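# Remove the box lid and set it top-up on the table

## Task

Lift the lid off the box and put it down flat on the table, top side up, resting entirely on the table and clear of the box, and then release it. The box must still be standing upright. The lid must never be loose in the air more than a few centimetres above the table, although letting it hop in place on the box is acceptable. Anything that stays correct only because the robot is holding it does not count.

## Robot and tools

Robot: two six-joint arms, left_arm and right_arm, each with a parallel two-finger gripper and a wrist camera. They face each other across the table. Base poses in the scene frame: left_arm at (-0.092, +0.465, +0.115) m with quat_wxyz (+0.809, 0, 0, -0.588); right_arm at (-0.082, -0.525, +0.084) m with quat_wxyz (+0.505, 0, 0, +0.863). The words left and right are just arm names and say nothing about image sides.

Frame: every pose is given in one scene frame. Its origin is the table centre, +z points up, the table surface sits at z = +0.020 m, and left_arm's base is on the +y side. Gripper axes: the fingers extend along the gripper's +x and close along its y. end_effector_position is the spot between the finger pads, about 3 to 4 cm behind the tips. Reported hand positions can be slightly wrong, especially when the arm reaches far.

execute_actions(actions, pictures): actions is a list holding zero or one item. An empty list only reports the state. An action item is {"rows": [...], "steps": n}, with 1 to 15 rows and steps at most 15 (default 15). Each step lasts 1/30 s and uses one row, and the final row repeats if there are fewer rows than steps. A wait item is {"steps": n} with n up to 300. It counts from the previous result, so thinking time is included. pictures (true/false) chooses whether camera images come back. A refused call does nothing.

Row layout: one list of 16 numbers covering both arms. It is always the full 16, even if one arm moves. The order is left_arm x, y, z, qw, qx, qy, qz, opening, then right_arm in the same order. x, y, z are an absolute target in metres for end_effector_position, in the scene frame. qw..qz is an absolute target orientation with w first. These are poses, not offsets. A target more than 0.6 m from the arm's last reported position along any gripper axis makes the call refused. On each step the controller limits the command to within 70 mm and 16 degrees of the measured pose. If it cannot reach both, it favours position over orientation. To hold an orientation, repeat the same quaternion in every row. To keep an arm still, resend its whole last reported pose and the opening you want.

Opening: a scale from -1 to 1, not an offset. +1 is fully open (0.088 m). Empty fingers meet near -0.80, and going lower adds nothing. Closing from fully open needs about 0.5 s. To grip, command about 0.07 below the current grip_measured; a smaller margin grips more gently. Parts thinner than about 3 mm get less force.

move(target, speed): target is one 16-number row in the same layout, with absolute poses and openings. The openings are applied when the move starts. Each gripper follows a straight path to its pose, turning the short way, and both paths end at the same time. A move lasts 0.5 to 10 s and stops short if it needs longer. speed is in m/s, from 0.002 to 0.5, default 0.25. Rotation is capped at twice that value in rad/s. Moves do not avoid obstacles or the other arm. Grippers lag behind the path and can overshoot the speed. Faster moves and targets set deeper past a contact press harder. The result adds a "move:" line naming the ending (done, off_target, moving, held, fault), any limits (paced = the pose sent was clipped, held = a check blocked steps) and each gripper's distance from its pose.

wait(seconds): 0 to 10 s with no new commands.

zoom_image(camera, region): camera is cam_high, cam_left_wrist or cam_right_wrist (each 896x504). region is [x0, y0, x1, y1] in pixels from the top-left, at most 504x504.

read_manual(section): only returns licence text ("licences").

finished_scene(scene): ends the current scene, given by its number, and reports whether the goal holds. It cannot be undone.

Result lines: the state line gives each gripper's position, quaternion and linear/angular velocity. grip_measured is the finger opening on the command scale. Squeezing reads up to about 0.061 narrower, and each gripper has an offset of about 1 mm. The last entry of each arm's Joint positions is the opening in metres. "pose unreachable" means the clearance check altered or blocked that arm's command, and HELD flags the affected steps. "Hand target" is the pose the controller is currently driving toward. After an action an arm continues at most 70 mm toward its last clipped pose, so check and command the remainder. Friction can leave a gripper short or tilted, so check after each move and correct it.

Limits: joint ranges in rad are waist -3.054..3.054, shoulder 0..3.142, elbow 0..2.356, wrist pitch -1.571..1.571, wrist yaw -1.571..1.571, wrist roll -3.142..3.142. Load limits in N m are 16.6, 20.6, 20.5, 5.42, 5.4 and 5.07, and held weight counts toward them. Reaching a load limit triggers a TORQUE FAULT: the arm halts for 10 s. Holding loads heats motors. MOTOR HOT appears from 50 °C, and at 95 °C an OVER-TEMPERATURE FAULT holds the arm, which may lose power and go limp.

Avoid: letting the lid fall or fly free high above the table, knocking anything off the table, tipping the box, arm-to-arm contact, hard pushes, slams and drops. Loose objects may occasionally be nudged by outside disturbances.

Each tool is called after "Emit:" by a JSON object that holds its "fn" and its "kwargs", one argument or row to a line.

## Session

Emit:
{"fn": "execute_actions", "kwargs": {
  "actions": []
}}

Scene clock: 0.00 s of 4100.00 s.
left_arm: end_effector_position=(-0.2901, +0.0601, +0.2774) grip_measured=+1.000 end_effector_quat_wxyz=(+0.069, +0.594, -0.551, -0.582) end_effector_velocity=(-0.003, +0.003, -0.001) end_effector_angular_velocity=(+0.007, -0.005, -0.018) | right_arm: end_effector_position=(+0.3064, -0.1806, +0.2661) grip_measured=+0.998 end_effector_quat_wxyz=(+0.842, -0.157, +0.311, +0.412) end_effector_velocity=(-0.002, -0.002, -0.003) end_effector_angular_velocity=(-0.007, +0.008, +0.008)
Joint positions: left_arm=[-0.796  1.636  1.117 -0.147 -0.089  1.909  0.088] | right_arm=[-1.407  1.904  1.553 -0.375 -0.176 -0.164  0.088]
Joint velocities: left_arm=[-0.007 -0.002 -0.002 -0.007  0.007  0.007  0.   ] | right_arm=[-0.002 -0.002 -0.007 -0.007 -0.007 -0.007 -0.   ]
Motor temperatures (°C, as the motors report them): left_arm=[25 26 28 27 26 24] | right_arm=[26 26 26 27 25 26]
Heat: left arm: hottest elbow 28 °C (+0.0 °C/min); right arm: hottest wrist pitch 27 °C (+0.0 °C/min).
Hand target (left_arm): -0.290, +0.060, +0.277; +0.069, +0.594, -0.551, -0.582
Hand target (right_arm): +0.306, -0.181, +0.266; +0.842, -0.157, +0.311, +0.412
camera_calibration (this result's frames):
cam_left_wrist: T_world_to_cam=[[0.566515, 0.406741, -0.716675, 0.342182], [0.823741, -0.255625, 0.50607, 0.141791], [0.0226392, -0.87705, -0.479865, 0.266028], [0, 0, 0, 1]] pos_world=[-0.316672, 0.130386, 0.301134]
cam_right_wrist: T_world_to_cam=[[0.80815, -0.588837, -0.0128478, -0.339161], [-0.504387, -0.680654, -0.531323, 0.20708], [0.304118, 0.435869, -0.847072, 0.290895], [0, 0, 0, 1]] pos_world=[0.290075, -0.185552, 0.352078]

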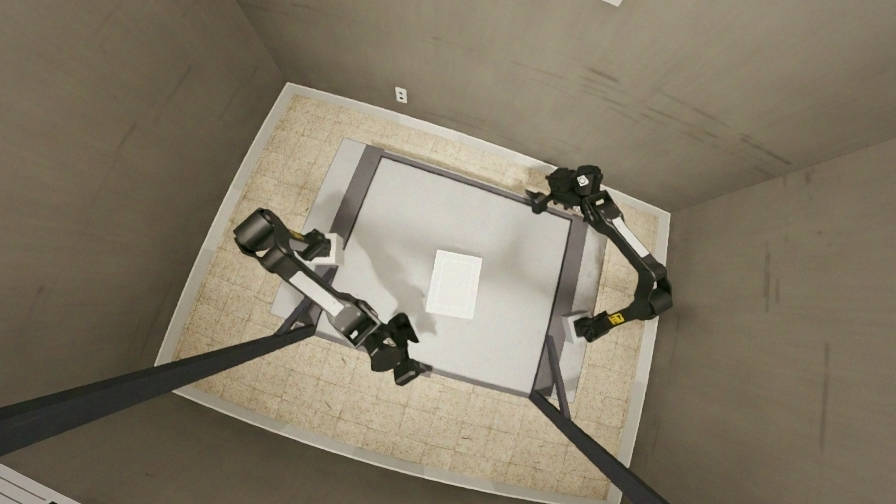

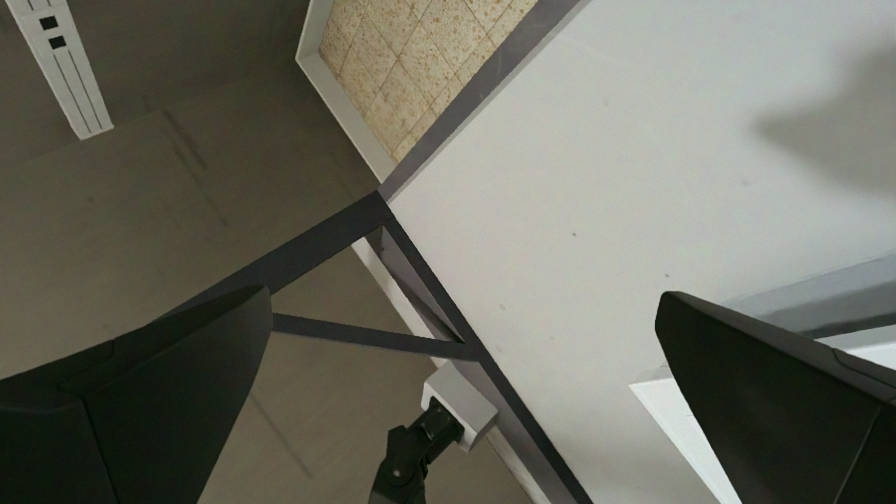

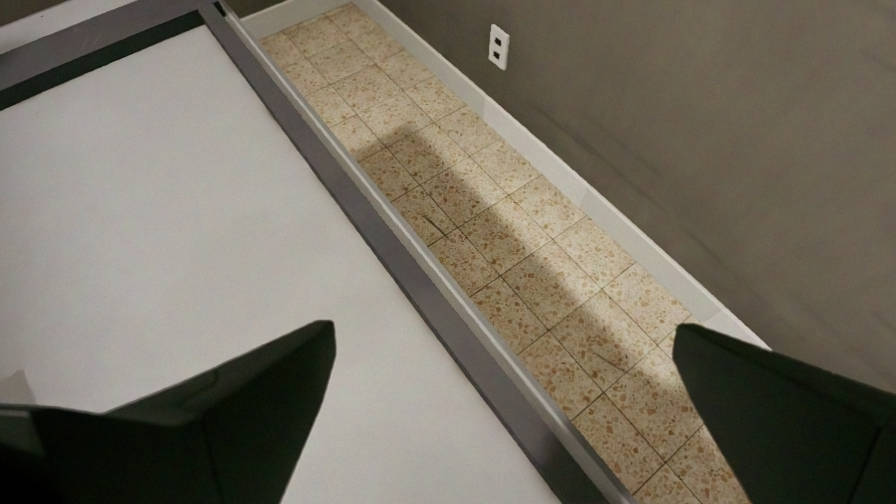

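Emit:
{"fn": "move", "kwargs": {
  "target": [-0.1,0.17,0.2,0.495,0.575,-0.411,-0.504,0.3,-0.04,-0.19,0.2,0.504,0.411,0.575,0.495,0.3]
}}

Emit:
{"fn": "move", "kwargs": {
  "target": [-0.092,0.155,0.132,0.495,0.575,-0.411,-0.504,0.3,-0.042,-0.165,0.132,0.504,0.411,0.575,0.495,0.3],
  "speed": 0.1
}}

Scene clock: 5.10 s of 4100.00 s.
left_arm: end_effector_position=(-0.1007, +0.1677, +0.2061) grip_measured=+0.303 end_effector_quat_wxyz=(+0.497, +0.570, -0.416, -0.504) end_effector_velocity=(+0.001, +0.001, -0.002) end_effector_angular_velocity=(-0.002, -0.008, +0.004) | right_arm: end_effector_position=(-0.0403, -0.1893, +0.2044) grip_measured=+0.303 end_effector_quat_wxyz=(+0.505, +0.406, +0.575, +0.499) end_effector_velocity=(+0.000, +0.000, -0.001) end_effector_angular_velocity=(+0.008, +0.016, -0.009)
Joint positions: left_arm=[-0.51   1.53   0.033  1.325 -0.34   1.51   0.054] | right_arm=[-0.845  1.449  0.256  0.992 -0.488  1.467  0.054]
Joint velocities: left_arm=[-0.002  0.027 -0.007  0.037 -0.007  0.007 -0.   ] | right_arm=[ 0.002  0.017 -0.007  0.037  0.007  0.022 -0.   ]
Motor temperatures (°C, as the motors report them): left_arm=[25 27 29 27 26 24] | right_arm=[26 27 26 28 25 26]
Heat: left arm: hottest elbow 29 °C (+11.8 °C/min); right arm: hottest wrist pitch 28 °C (+11.8 °C/min).
Hand target (left_arm): -0.099, +0.170, +0.202; +0.496, +0.574, -0.411, -0.506
Hand target (right_arm): -0.041, -0.190, +0.202; +0.506, +0.408, +0.577, +0.495
Off the commanded pose (left_arm): 0.007 m, 1 deg.
Off the commanded pose (right_arm): 0.004 m, 1 deg.
move: done
camera_calibration (this result's frames):
cam_left_wrist: T_world_to_cam=[[-0.0456008, 0.174697, -0.983566, 0.172339], [0.870673, 0.48965, 0.0466028, 0.0237739], [0.489744, -0.854239, -0.174432, 0.302188], [0, 0, 0, 1]] pos_world=[-0.160835, 0.216393, 0.221111]
cam_right_wrist: T_world_to_cam=[[0.034149, -0.138835, -0.989727, 0.188746], [-0.895742, -0.443471, 0.0313024, -0.0923897], [-0.443261, 0.88547, -0.139505, 0.258191], [0, 0, 0, 1]] pos_world=[0.0252433, -0.243388, 0.225718]

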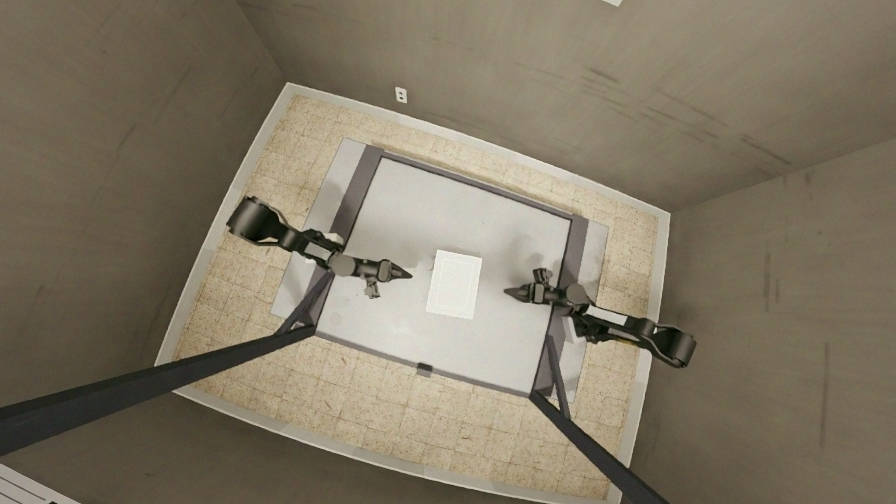

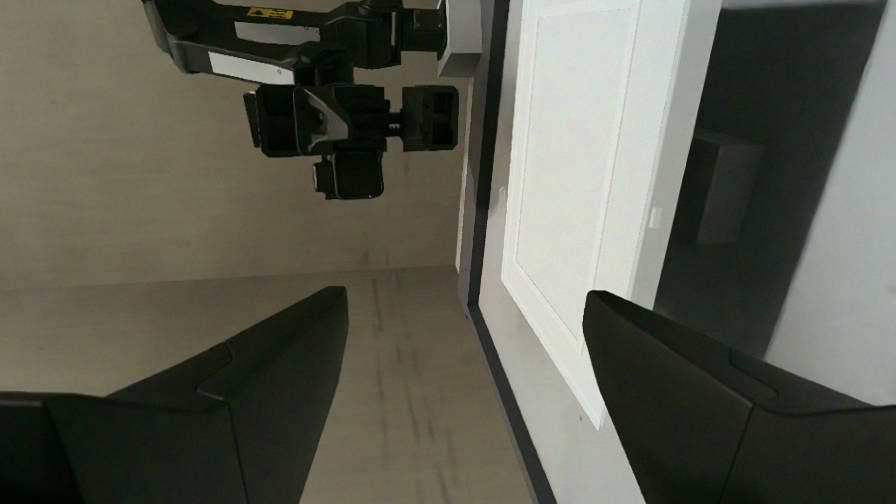

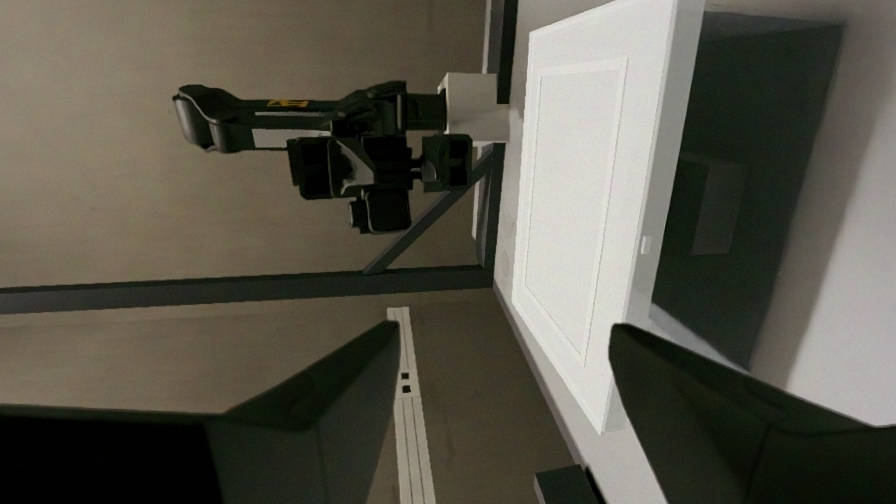

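Scene clock: 6.33 s of 4100.00 s.
left_arm: end_effector_position=(-0.0931, +0.1565, +0.1344) grip_measured=+0.303 end_effector_quat_wxyz=(+0.458, +0.612, -0.363, -0.533) end_effector_velocity=(+0.005, +0.001, -0.006) end_effector_angular_velocity=(+0.021, +0.004, +0.039) | right_arm: end_effector_position=(-0.0422, -0.1675, +0.1331) grip_measured=+0.303 end_effector_quat_wxyz=(+0.505, +0.408, +0.576, +0.496) end_effector_velocity=(+0.000, +0.001, -0.005) end_effector_angular_velocity=(+0.002, -0.019, +0.009)
Joint positions: left_arm=[-0.465  2.019  0.098  1.578 -0.312  1.475  0.054] | right_arm=[-0.803  2.028  0.287  1.543 -0.443  1.483  0.054]
Joint velocities: left_arm=[-0.002  0.012  0.007 -0.022 -0.037 -0.022  0.   ] | right_arm=[-0.002  0.032  0.007  0.022 -0.007 -0.022  0.   ]
Motor temperatures (°C, as the motors report them): left_arm=[25 27 29 28 26 24] | right_arm=[26 27 26 28 25 26]
Heat: left arm: hottest elbow 29 °C (+9.5 °C/min); right arm: hottest wrist pitch 28 °C (+9.5 °C/min).
Hand target (left_arm): -0.092, +0.155, +0.133; +0.460, +0.612, -0.360, -0.534
Hand target (right_arm): -0.042, -0.166, +0.133; +0.504, +0.411, +0.575, +0.495
Off the commanded pose (left_arm): 0.003 m, 9 deg.
Off the commanded pose (right_arm): 0.003 m, 0 deg.
joint sent to its limit (left arm) — the command would take joint 4 (wrist pitch) past its upper limit, so that joint was sent only as far as its limit.
move: off_target (left_arm)
camera_calibration (this result's frames):
cam_left_wrist: T_world_to_cam=[[-0.0631809, 0.331421, -0.941365, 0.0722901], [0.858468, 0.499086, 0.118093, 0.0137413], [0.50896, -0.800671, -0.316047, 0.288816], [0, 0, 0, 1]] pos_world=[-0.154225, 0.20043, 0.157708]
cam_right_wrist: T_world_to_cam=[[0.0268966, -0.1417, -0.989544, 0.120464], [-0.897408, -0.439515, 0.0385452, -0.0824993], [-0.440381, 0.886988, -0.138984, 0.228381], [0, 0, 0, 1]] pos_world=[0.0232993, -0.221761, 0.154126]

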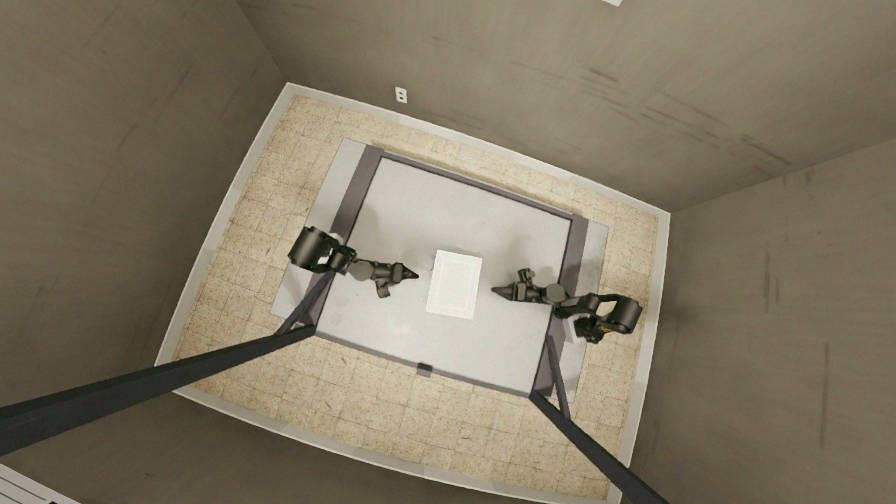

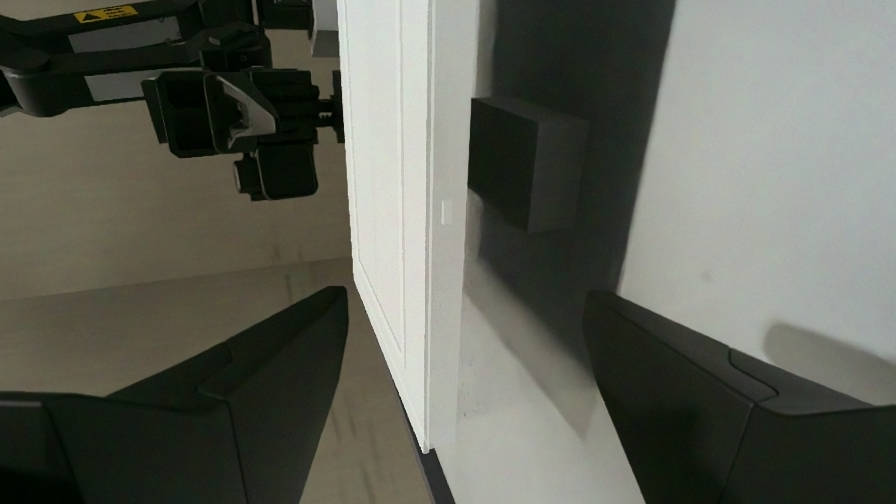

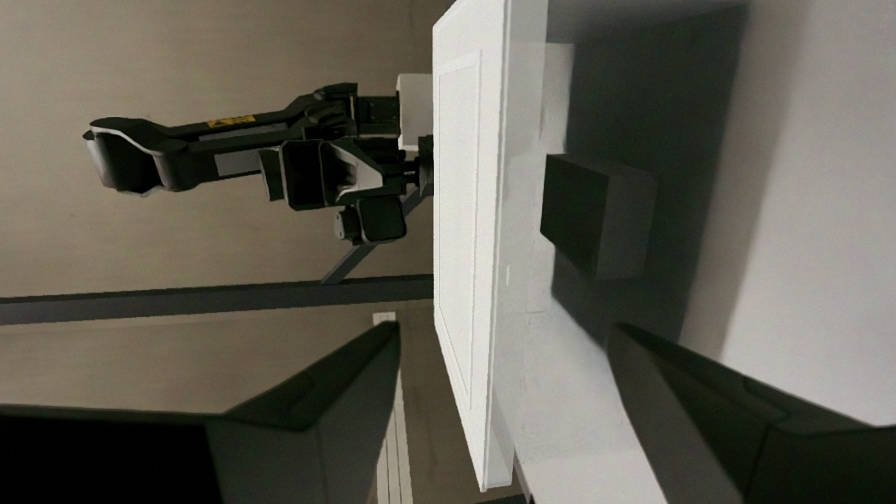

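Emit:
{"fn": "move", "kwargs": {
  "target": [-0.095,0.117,0.122,0.495,0.575,-0.411,-0.504,0.2,-0.05,-0.129,0.122,0.504,0.411,0.575,0.495,0.2],
  "speed": 0.05
}}

Scene clock: 9.07 s of 4100.00 s.
left_arm: end_effector_position=(-0.0961, +0.1183, +0.1238) grip_measured=+0.203 end_effector_quat_wxyz=(+0.469, +0.603, -0.369, -0.529) end_effector_velocity=(+0.002, -0.001, -0.002) end_effector_angular_velocity=(+0.005, -0.001, +0.021) | right_arm: end_effector_position=(-0.0495, -0.1306, +0.1237) grip_measured=+0.203 end_effector_quat_wxyz=(+0.504, +0.410, +0.574, +0.499) end_effector_velocity=(+0.003, +0.003, -0.003) end_effector_angular_velocity=(-0.009, -0.020, -0.006)
Joint positions: left_arm=[-0.452  2.143  0.253  1.578 -0.3    1.476  0.049] | right_arm=[-0.733  2.126  0.428  1.515 -0.375  1.498  0.049]
Joint velocities: left_arm=[-0.002  0.007  0.007 -0.007 -0.022 -0.007 -0.   ] | right_arm=[-0.002  0.002  0.012 -0.022  0.007 -0.022 -0.   ]
Motor temperatures (°C, as the motors report them): left_arm=[25 27 29 28 26 24] | right_arm=[26 27 26 28 25 26]
Heat: left arm: hottest elbow 29 °C (+6.6 °C/min); right arm: hottest wrist pitch 28 °C (+6.6 °C/min).
Hand target (left_arm): -0.095, +0.117, +0.122; +0.467, +0.605, -0.370, -0.529
Hand target (right_arm): -0.050, -0.129, +0.122; +0.505, +0.411, +0.575, +0.496
Off the commanded pose (left_arm): 0.002 m, 7 deg.
Off the commanded pose (right_arm): 0.002 m, 0 deg.
joint sent to its limit (left arm) — the command would take joint 4 (wrist pitch) past its upper limit, so that joint was sent only as far as its limit.
move: off_target (left_arm)
camera_calibration (this result's frames):
cam_left_wrist: T_world_to_cam=[[-0.0704157, 0.30311, -0.95035, 0.0784983], [0.858528, 0.503513, 0.0969811, 0.0387806], [0.507909, -0.809073, -0.295684, 0.254798], [0, 0, 0, 1]] pos_world=[-0.157181, 0.16283, 0.14618]
cam_right_wrist: T_world_to_cam=[[0.029324, -0.133262, -0.990647, 0.117937], [-0.897527, -0.439753, 0.0325881, -0.0718214], [-0.439983, 0.888177, -0.132502, 0.190545], [0, 0, 0, 1]] pos_world=[0.0159166, -0.185105, 0.144422]

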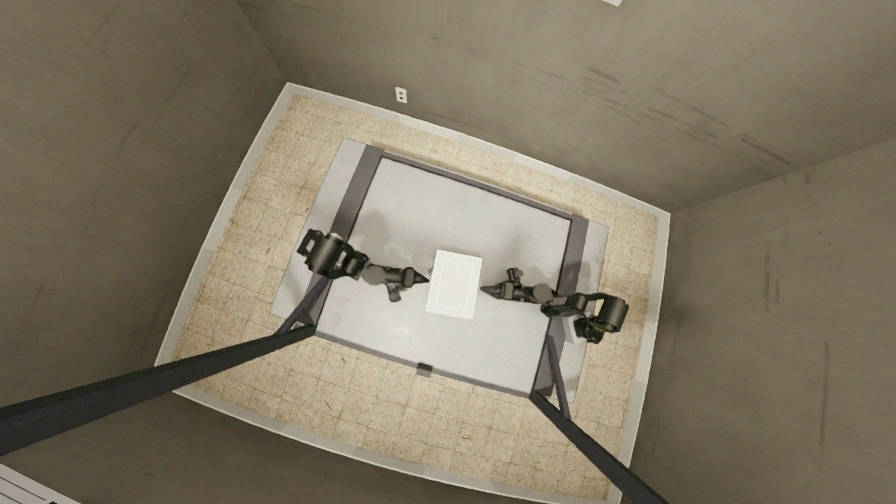

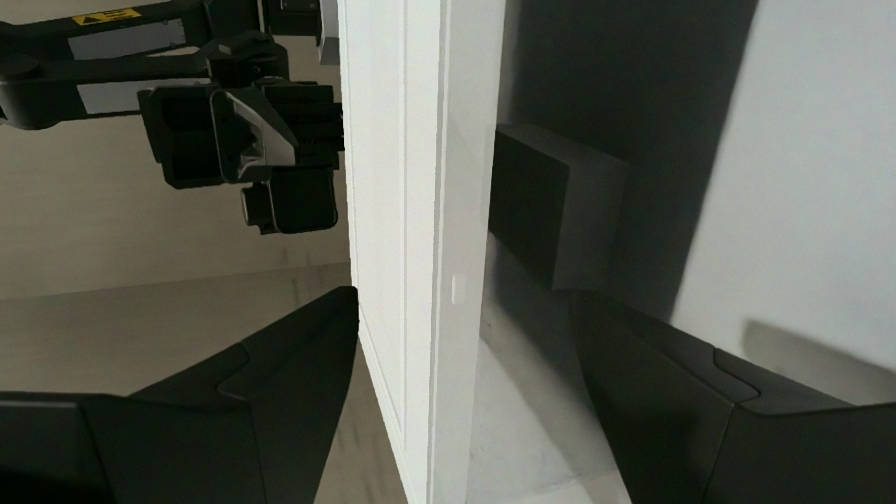

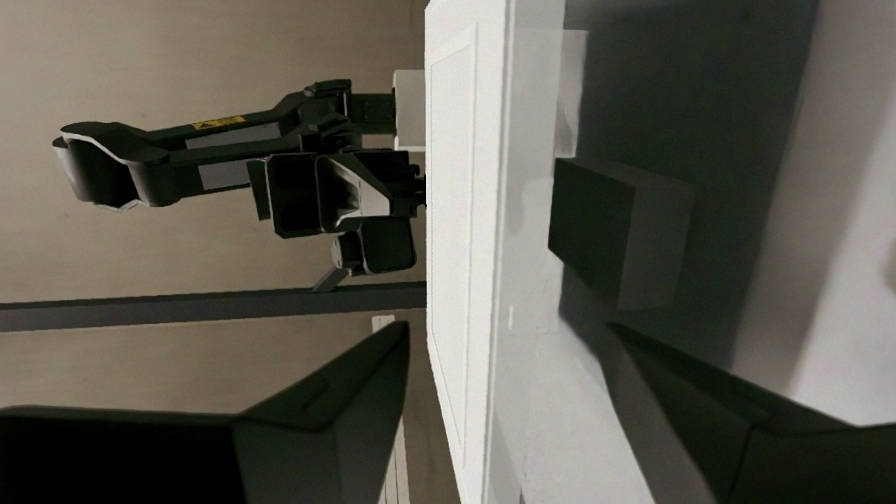

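Emit:
{"fn": "move", "kwargs": {
  "target": [-0.091,0.096,0.122,0.495,0.575,-0.411,-0.504,0.2,-0.053,-0.109,0.122,0.504,0.411,0.575,0.495,0.2],
  "speed": 0.03
}}

Emit:
{"fn": "move", "kwargs": {
  "target": [-0.091,0.096,0.122,0.495,0.575,-0.411,-0.504,-0.7,-0.053,-0.109,0.122,0.504,0.411,0.575,0.495,-0.7]
}}

Scene clock: 12.27 s of 4100.00 s.
left_arm: end_effector_position=(-0.0922, +0.0971, +0.1240) grip_measured=+0.203 end_effector_quat_wxyz=(+0.476, +0.595, -0.380, -0.524) end_effector_velocity=(+0.000, +0.001, +0.000) end_effector_angular_velocity=(-0.004, +0.005, +0.007) | right_arm: end_effector_position=(-0.0526, -0.1106, +0.1237) grip_measured=+0.203 end_effector_quat_wxyz=(+0.504, +0.410, +0.574, +0.498) end_effector_velocity=(-0.002, +0.001, -0.004) end_effector_angular_velocity=(-0.015, -0.003, +0.011)
Joint positions: left_arm=[-0.419  2.184  0.331  1.578 -0.264  1.495  0.049] | right_arm=[-0.706  2.142  0.505  1.456 -0.348  1.504  0.049]
Joint velocities: left_arm=[-0.002  0.002 -0.002  0.007 -0.007 -0.007 -0.   ] | right_arm=[ 0.002  0.002  0.007 -0.022 -0.007 -0.007  0.   ]
Motor temperatures (°C, as the motors report them): left_arm=[25 27 29 28 26 24] | right_arm=[26 27 26 28 25 26]
Heat: left arm: hottest elbow 29 °C (+4.9 °C/min); right arm: hottest wrist pitch 28 °C (+4.9 °C/min).
Hand target (left_arm): -0.091, +0.096, +0.122; +0.474, +0.597, -0.381, -0.524
Hand target (right_arm): -0.053, -0.109, +0.122; +0.504, +0.411, +0.575, +0.495
Off the commanded pose (left_arm): 0.003 m, 5 deg.
Off the commanded pose (right_arm): 0.002 m, 0 deg.
joint sent to its limit (left arm) — the command would take joint 4 (wrist pitch) past its upper limit, so that joint was sent only as far as its limit.
move: off_target (left_arm)
camera_calibration (this result's frames):
cam_left_wrist: T_world_to_cam=[[-0.065759, 0.273408, -0.959648, 0.0898803], [0.861827, 0.500286, 0.0834778, 0.048327], [0.502921, -0.821561, -0.268529, 0.233123], [0, 0, 0, 1]] pos_world=[-0.152982, 0.142773, 0.144819]
cam_right_wrist: T_world_to_cam=[[0.0285624, -0.133368, -0.990655, 0.12066], [-0.897593, -0.439566, 0.0332977, -0.0659191], [-0.439899, 0.888254, -0.132265, 0.171372], [0, 0, 0, 1]] pos_world=[0.0127717, -0.165105, 0.144394]

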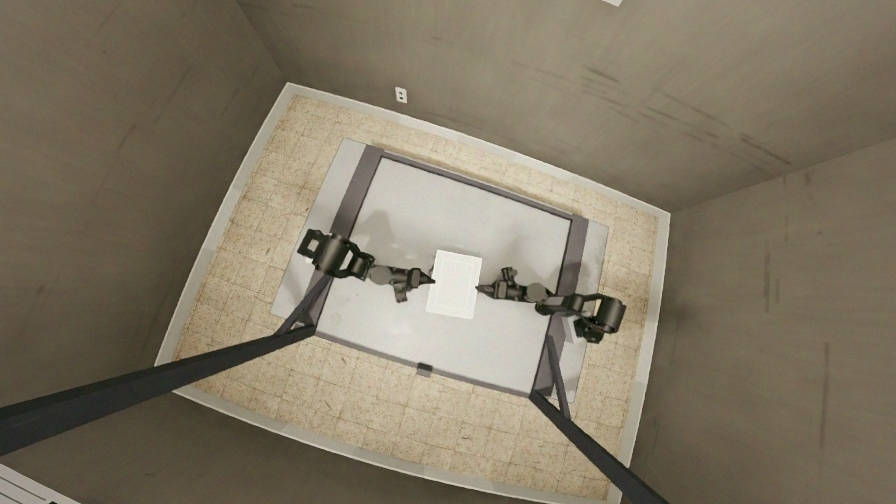

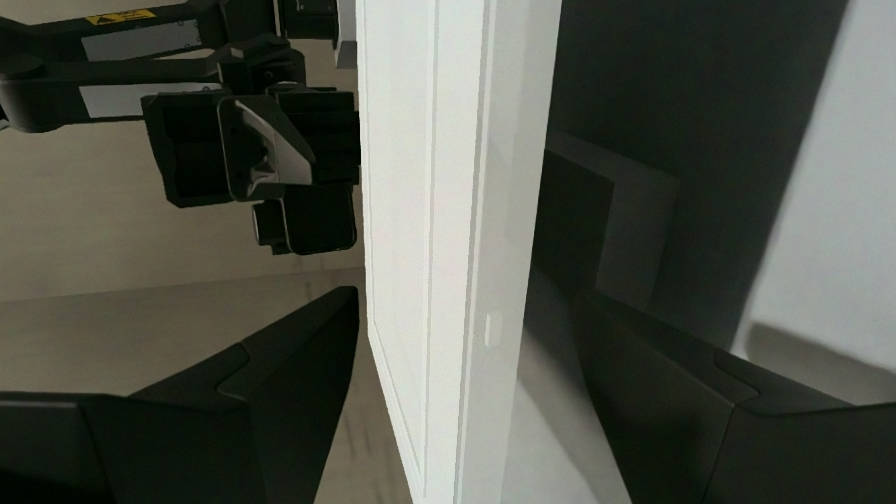

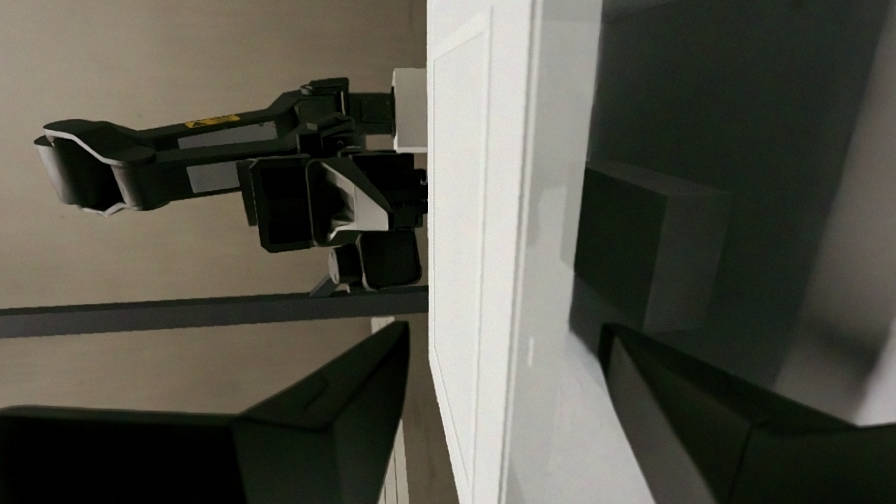

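Scene clock: 12.97 s of 4100.00 s.
left_arm: end_effector_position=(-0.0923, +0.0979, +0.1214) grip_measured=-0.572 end_effector_quat_wxyz=(+0.472, +0.598, -0.378, -0.526) end_effector_velocity=(+0.002, +0.001, -0.001) end_effector_angular_velocity=(+0.008, -0.014, +0.017) | right_arm: end_effector_position=(-0.0528, -0.1121, +0.1195) grip_measured=-0.567 end_effector_quat_wxyz=(+0.506, +0.407, +0.578, +0.493) end_effector_velocity=(-0.000, -0.000, +0.002) end_effector_angular_velocity=(+0.009, -0.007, +0.006)
Joint positions: left_arm=[-0.419  2.188  0.33   1.573 -0.263  1.495  0.011] | right_arm=[-0.706  2.146  0.502  1.447 -0.348  1.504  0.011]
Joint velocities: left_arm=[-0.002 -0.002 -0.002 -0.007 -0.022  0.007  0.   ] | right_arm=[-0.002 -0.002 -0.002  0.007 -0.007 -0.007 -0.   ]
Motor temperatures (°C, as the motors report them): left_arm=[25 27 29 28 26 24] | right_arm=[26 27 26 28 25 26]
Heat: left arm: hottest elbow 29 °C (+4.6 °C/min); right arm: hottest wrist pitch 28 °C (+4.6 °C/min).
Hand target (left_arm): -0.091, +0.096, +0.122; +0.474, +0.597, -0.381, -0.523
Hand target (right_arm): -0.053, -0.109, +0.122; +0.504, +0.411, +0.576, +0.495
Off the commanded pose (left_arm): 0.002 m, 6 deg.
Off the commanded pose (right_arm): 0.004 m, 1 deg.
joint sent to its limit (left arm) — the command would take joint 4 (wrist pitch) past its upper limit, so that joint was sent only as far as its limit.
move: off_target (left_arm)
camera_calibration (this result's frames):
cam_left_wrist: T_world_to_cam=[[-0.0639985, 0.283094, -0.956955, 0.0860178], [0.862352, 0.498294, 0.0897375, 0.0476984], [0.502249, -0.819488, -0.276016, 0.233762], [0, 0, 0, 1]] pos_world=[-0.153034, 0.143446, 0.142557]
cam_right_wrist: T_world_to_cam=[[0.0255059, -0.148562, -0.988574, 0.114269], [-0.897645, -0.43864, 0.0427588, -0.0675749], [-0.439981, 0.886298, -0.144544, 0.173319], [0, 0, 0, 1]] pos_world=[0.0126842, -0.166277, 0.140905]

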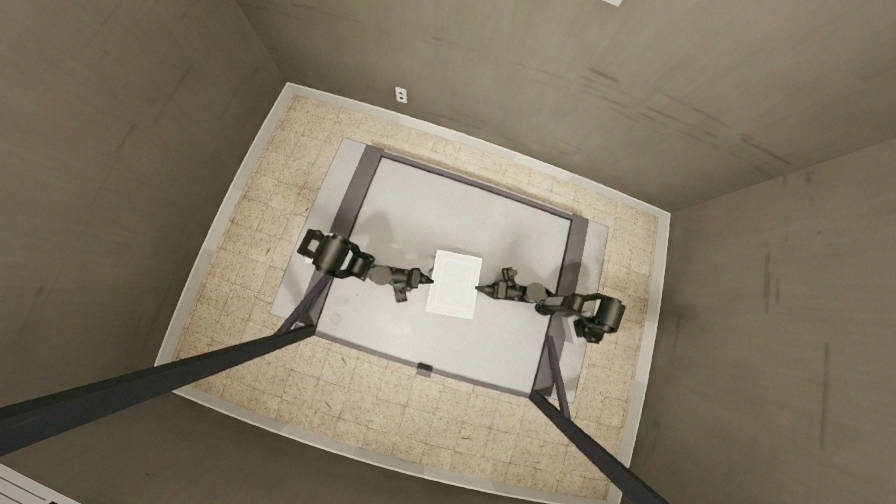

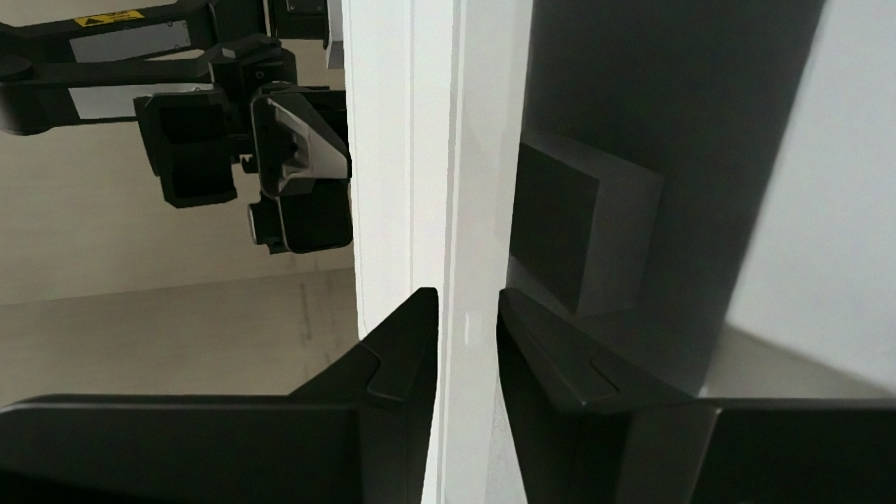

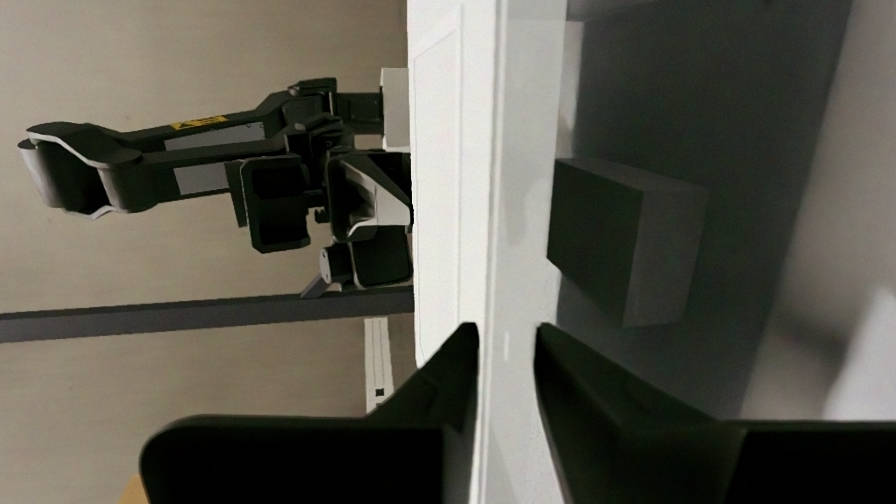

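Emit:
{"fn": "execute_actions", "kwargs": {
  "actions": [
    {"rows":[[-0.0925,0.099,0.165,0.482,0.588,-0.395,-0.515,-0.7,-0.0525,-0.113,0.163,0.504,0.411,0.575,0.495,-0.7]],"steps":15}
  ]
}}

Scene clock: 14.00 s of 4100.00 s.
left_arm: end_effector_position=(-0.0925, +0.0986, +0.1594) grip_measured=-0.572 end_effector_quat_wxyz=(+0.480, +0.590, -0.391, -0.519) end_effector_velocity=(+0.000, +0.001, +0.007) end_effector_angular_velocity=(+0.006, +0.004, +0.006) | right_arm: end_effector_position=(-0.0526, -0.1128, +0.1586) grip_measured=-0.567 end_effector_quat_wxyz=(+0.505, +0.410, +0.577, +0.494) end_effector_velocity=(-0.000, -0.001, +0.004) end_effector_angular_velocity=(-0.023, -0.015, +0.009)
Joint positions: left_arm=[-0.419  1.97   0.3    1.423 -0.26   1.507  0.011] | right_arm=[-0.707  1.94   0.49   1.259 -0.347  1.507  0.011]
Joint velocities: left_arm=[-0.002 -0.061 -0.002 -0.066 -0.007 -0.007 -0.   ] | right_arm=[-0.002 -0.051  0.002 -0.081 -0.007 -0.022 -0.   ]
Motor temperatures (°C, as the motors report them): left_arm=[25 27 29 28 26 24] | right_arm=[26 27 26 28 25 26]
Heat: left arm: hottest elbow 29 °C (+4.3 °C/min); right arm: hottest wrist pitch 28 °C (+4.3 °C/min).
Hand target (left_arm): -0.092, +0.099, +0.165; +0.482, +0.588, -0.395, -0.515
Hand target (right_arm): -0.053, -0.113, +0.163; +0.504, +0.411, +0.575, +0.496
Off the commanded pose (left_arm): 0.006 m, 1 deg.
Off the commanded pose (right_arm): 0.004 m, 0 deg.
Steps of this call (steps 1 to 16: nothing new was sent; steps 17 to 31: all 15 steps of this action). Readings (end_effector_position):
17: left_arm (-0.0923, +0.0981, +0.1236) | right_arm (-0.0530, -0.1122, +0.1219)
18: left_arm (-0.0922, +0.0981, +0.1272) | right_arm (-0.0530, -0.1124, +0.1240)
20: left_arm (-0.0926, +0.0981, +0.1413) | right_arm (-0.0533, -0.1123, +0.1389)
24: left_arm (-0.0925, +0.0987, +0.1554) | right_arm (-0.0525, -0.1123, +0.1548)
31: the state above
camera_calibration (this result's frames):
cam_left_wrist: T_world_to_cam=[[-0.056304, 0.248817, -0.966913, 0.127871], [0.864583, 0.49649, 0.0774174, 0.0464918], [0.499326, -0.831617, -0.243077, 0.240614], [0, 0, 0, 1]] pos_world=[-0.153141, 0.145199, 0.178529]
cam_right_wrist: T_world_to_cam=[[0.0231289, -0.14221, -0.989566, 0.153562], [-0.898517, -0.436944, 0.0417919, -0.0691028], [-0.438328, 0.888176, -0.137884, 0.178934], [0, 0, 0, 1]] pos_world=[0.0127901, -0.167281, 0.17952]

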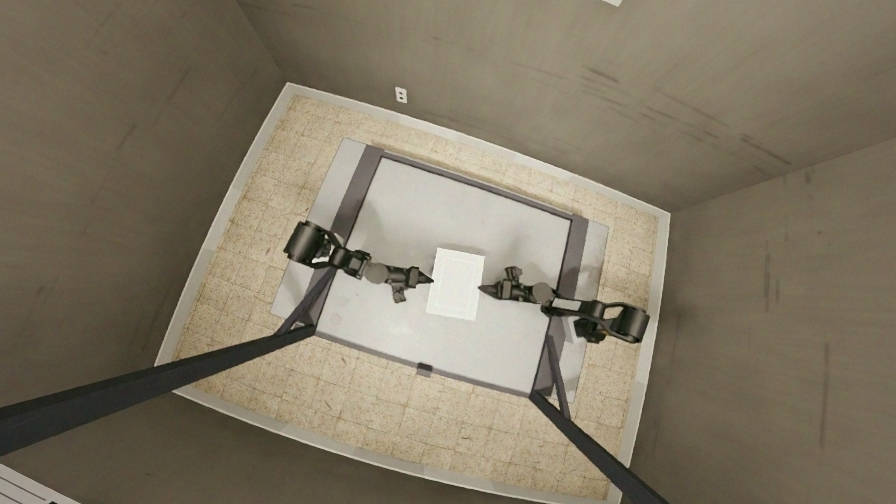

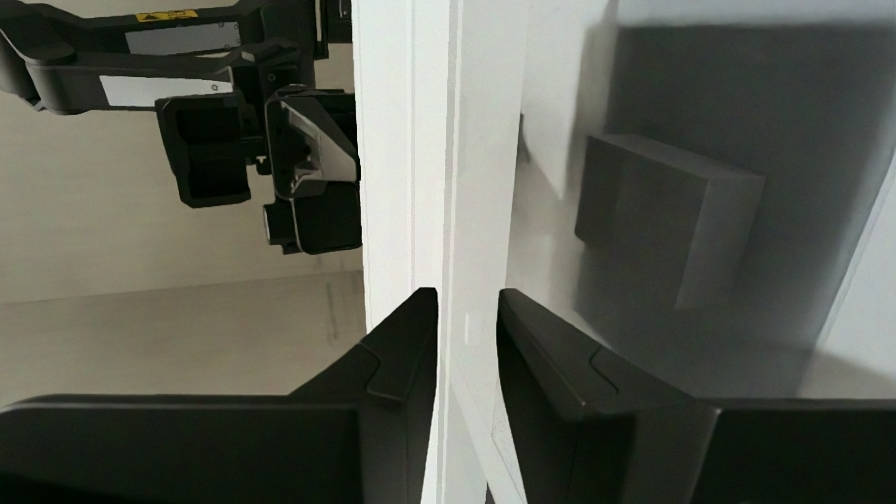

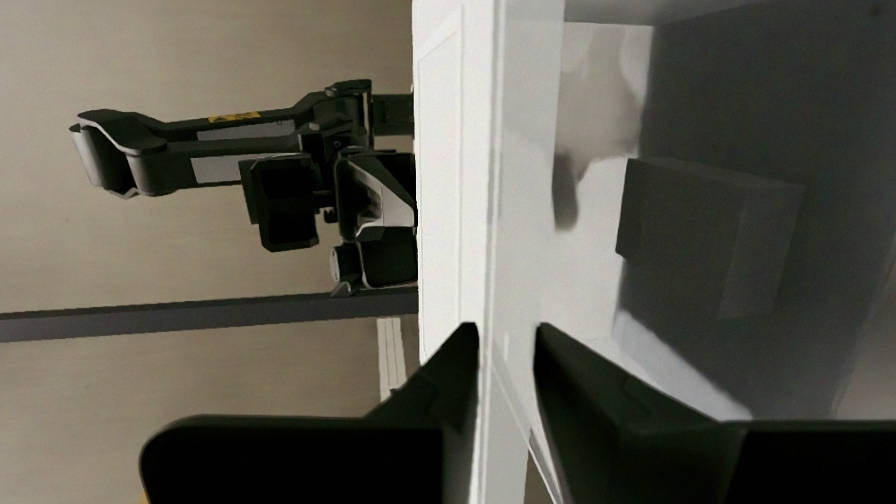

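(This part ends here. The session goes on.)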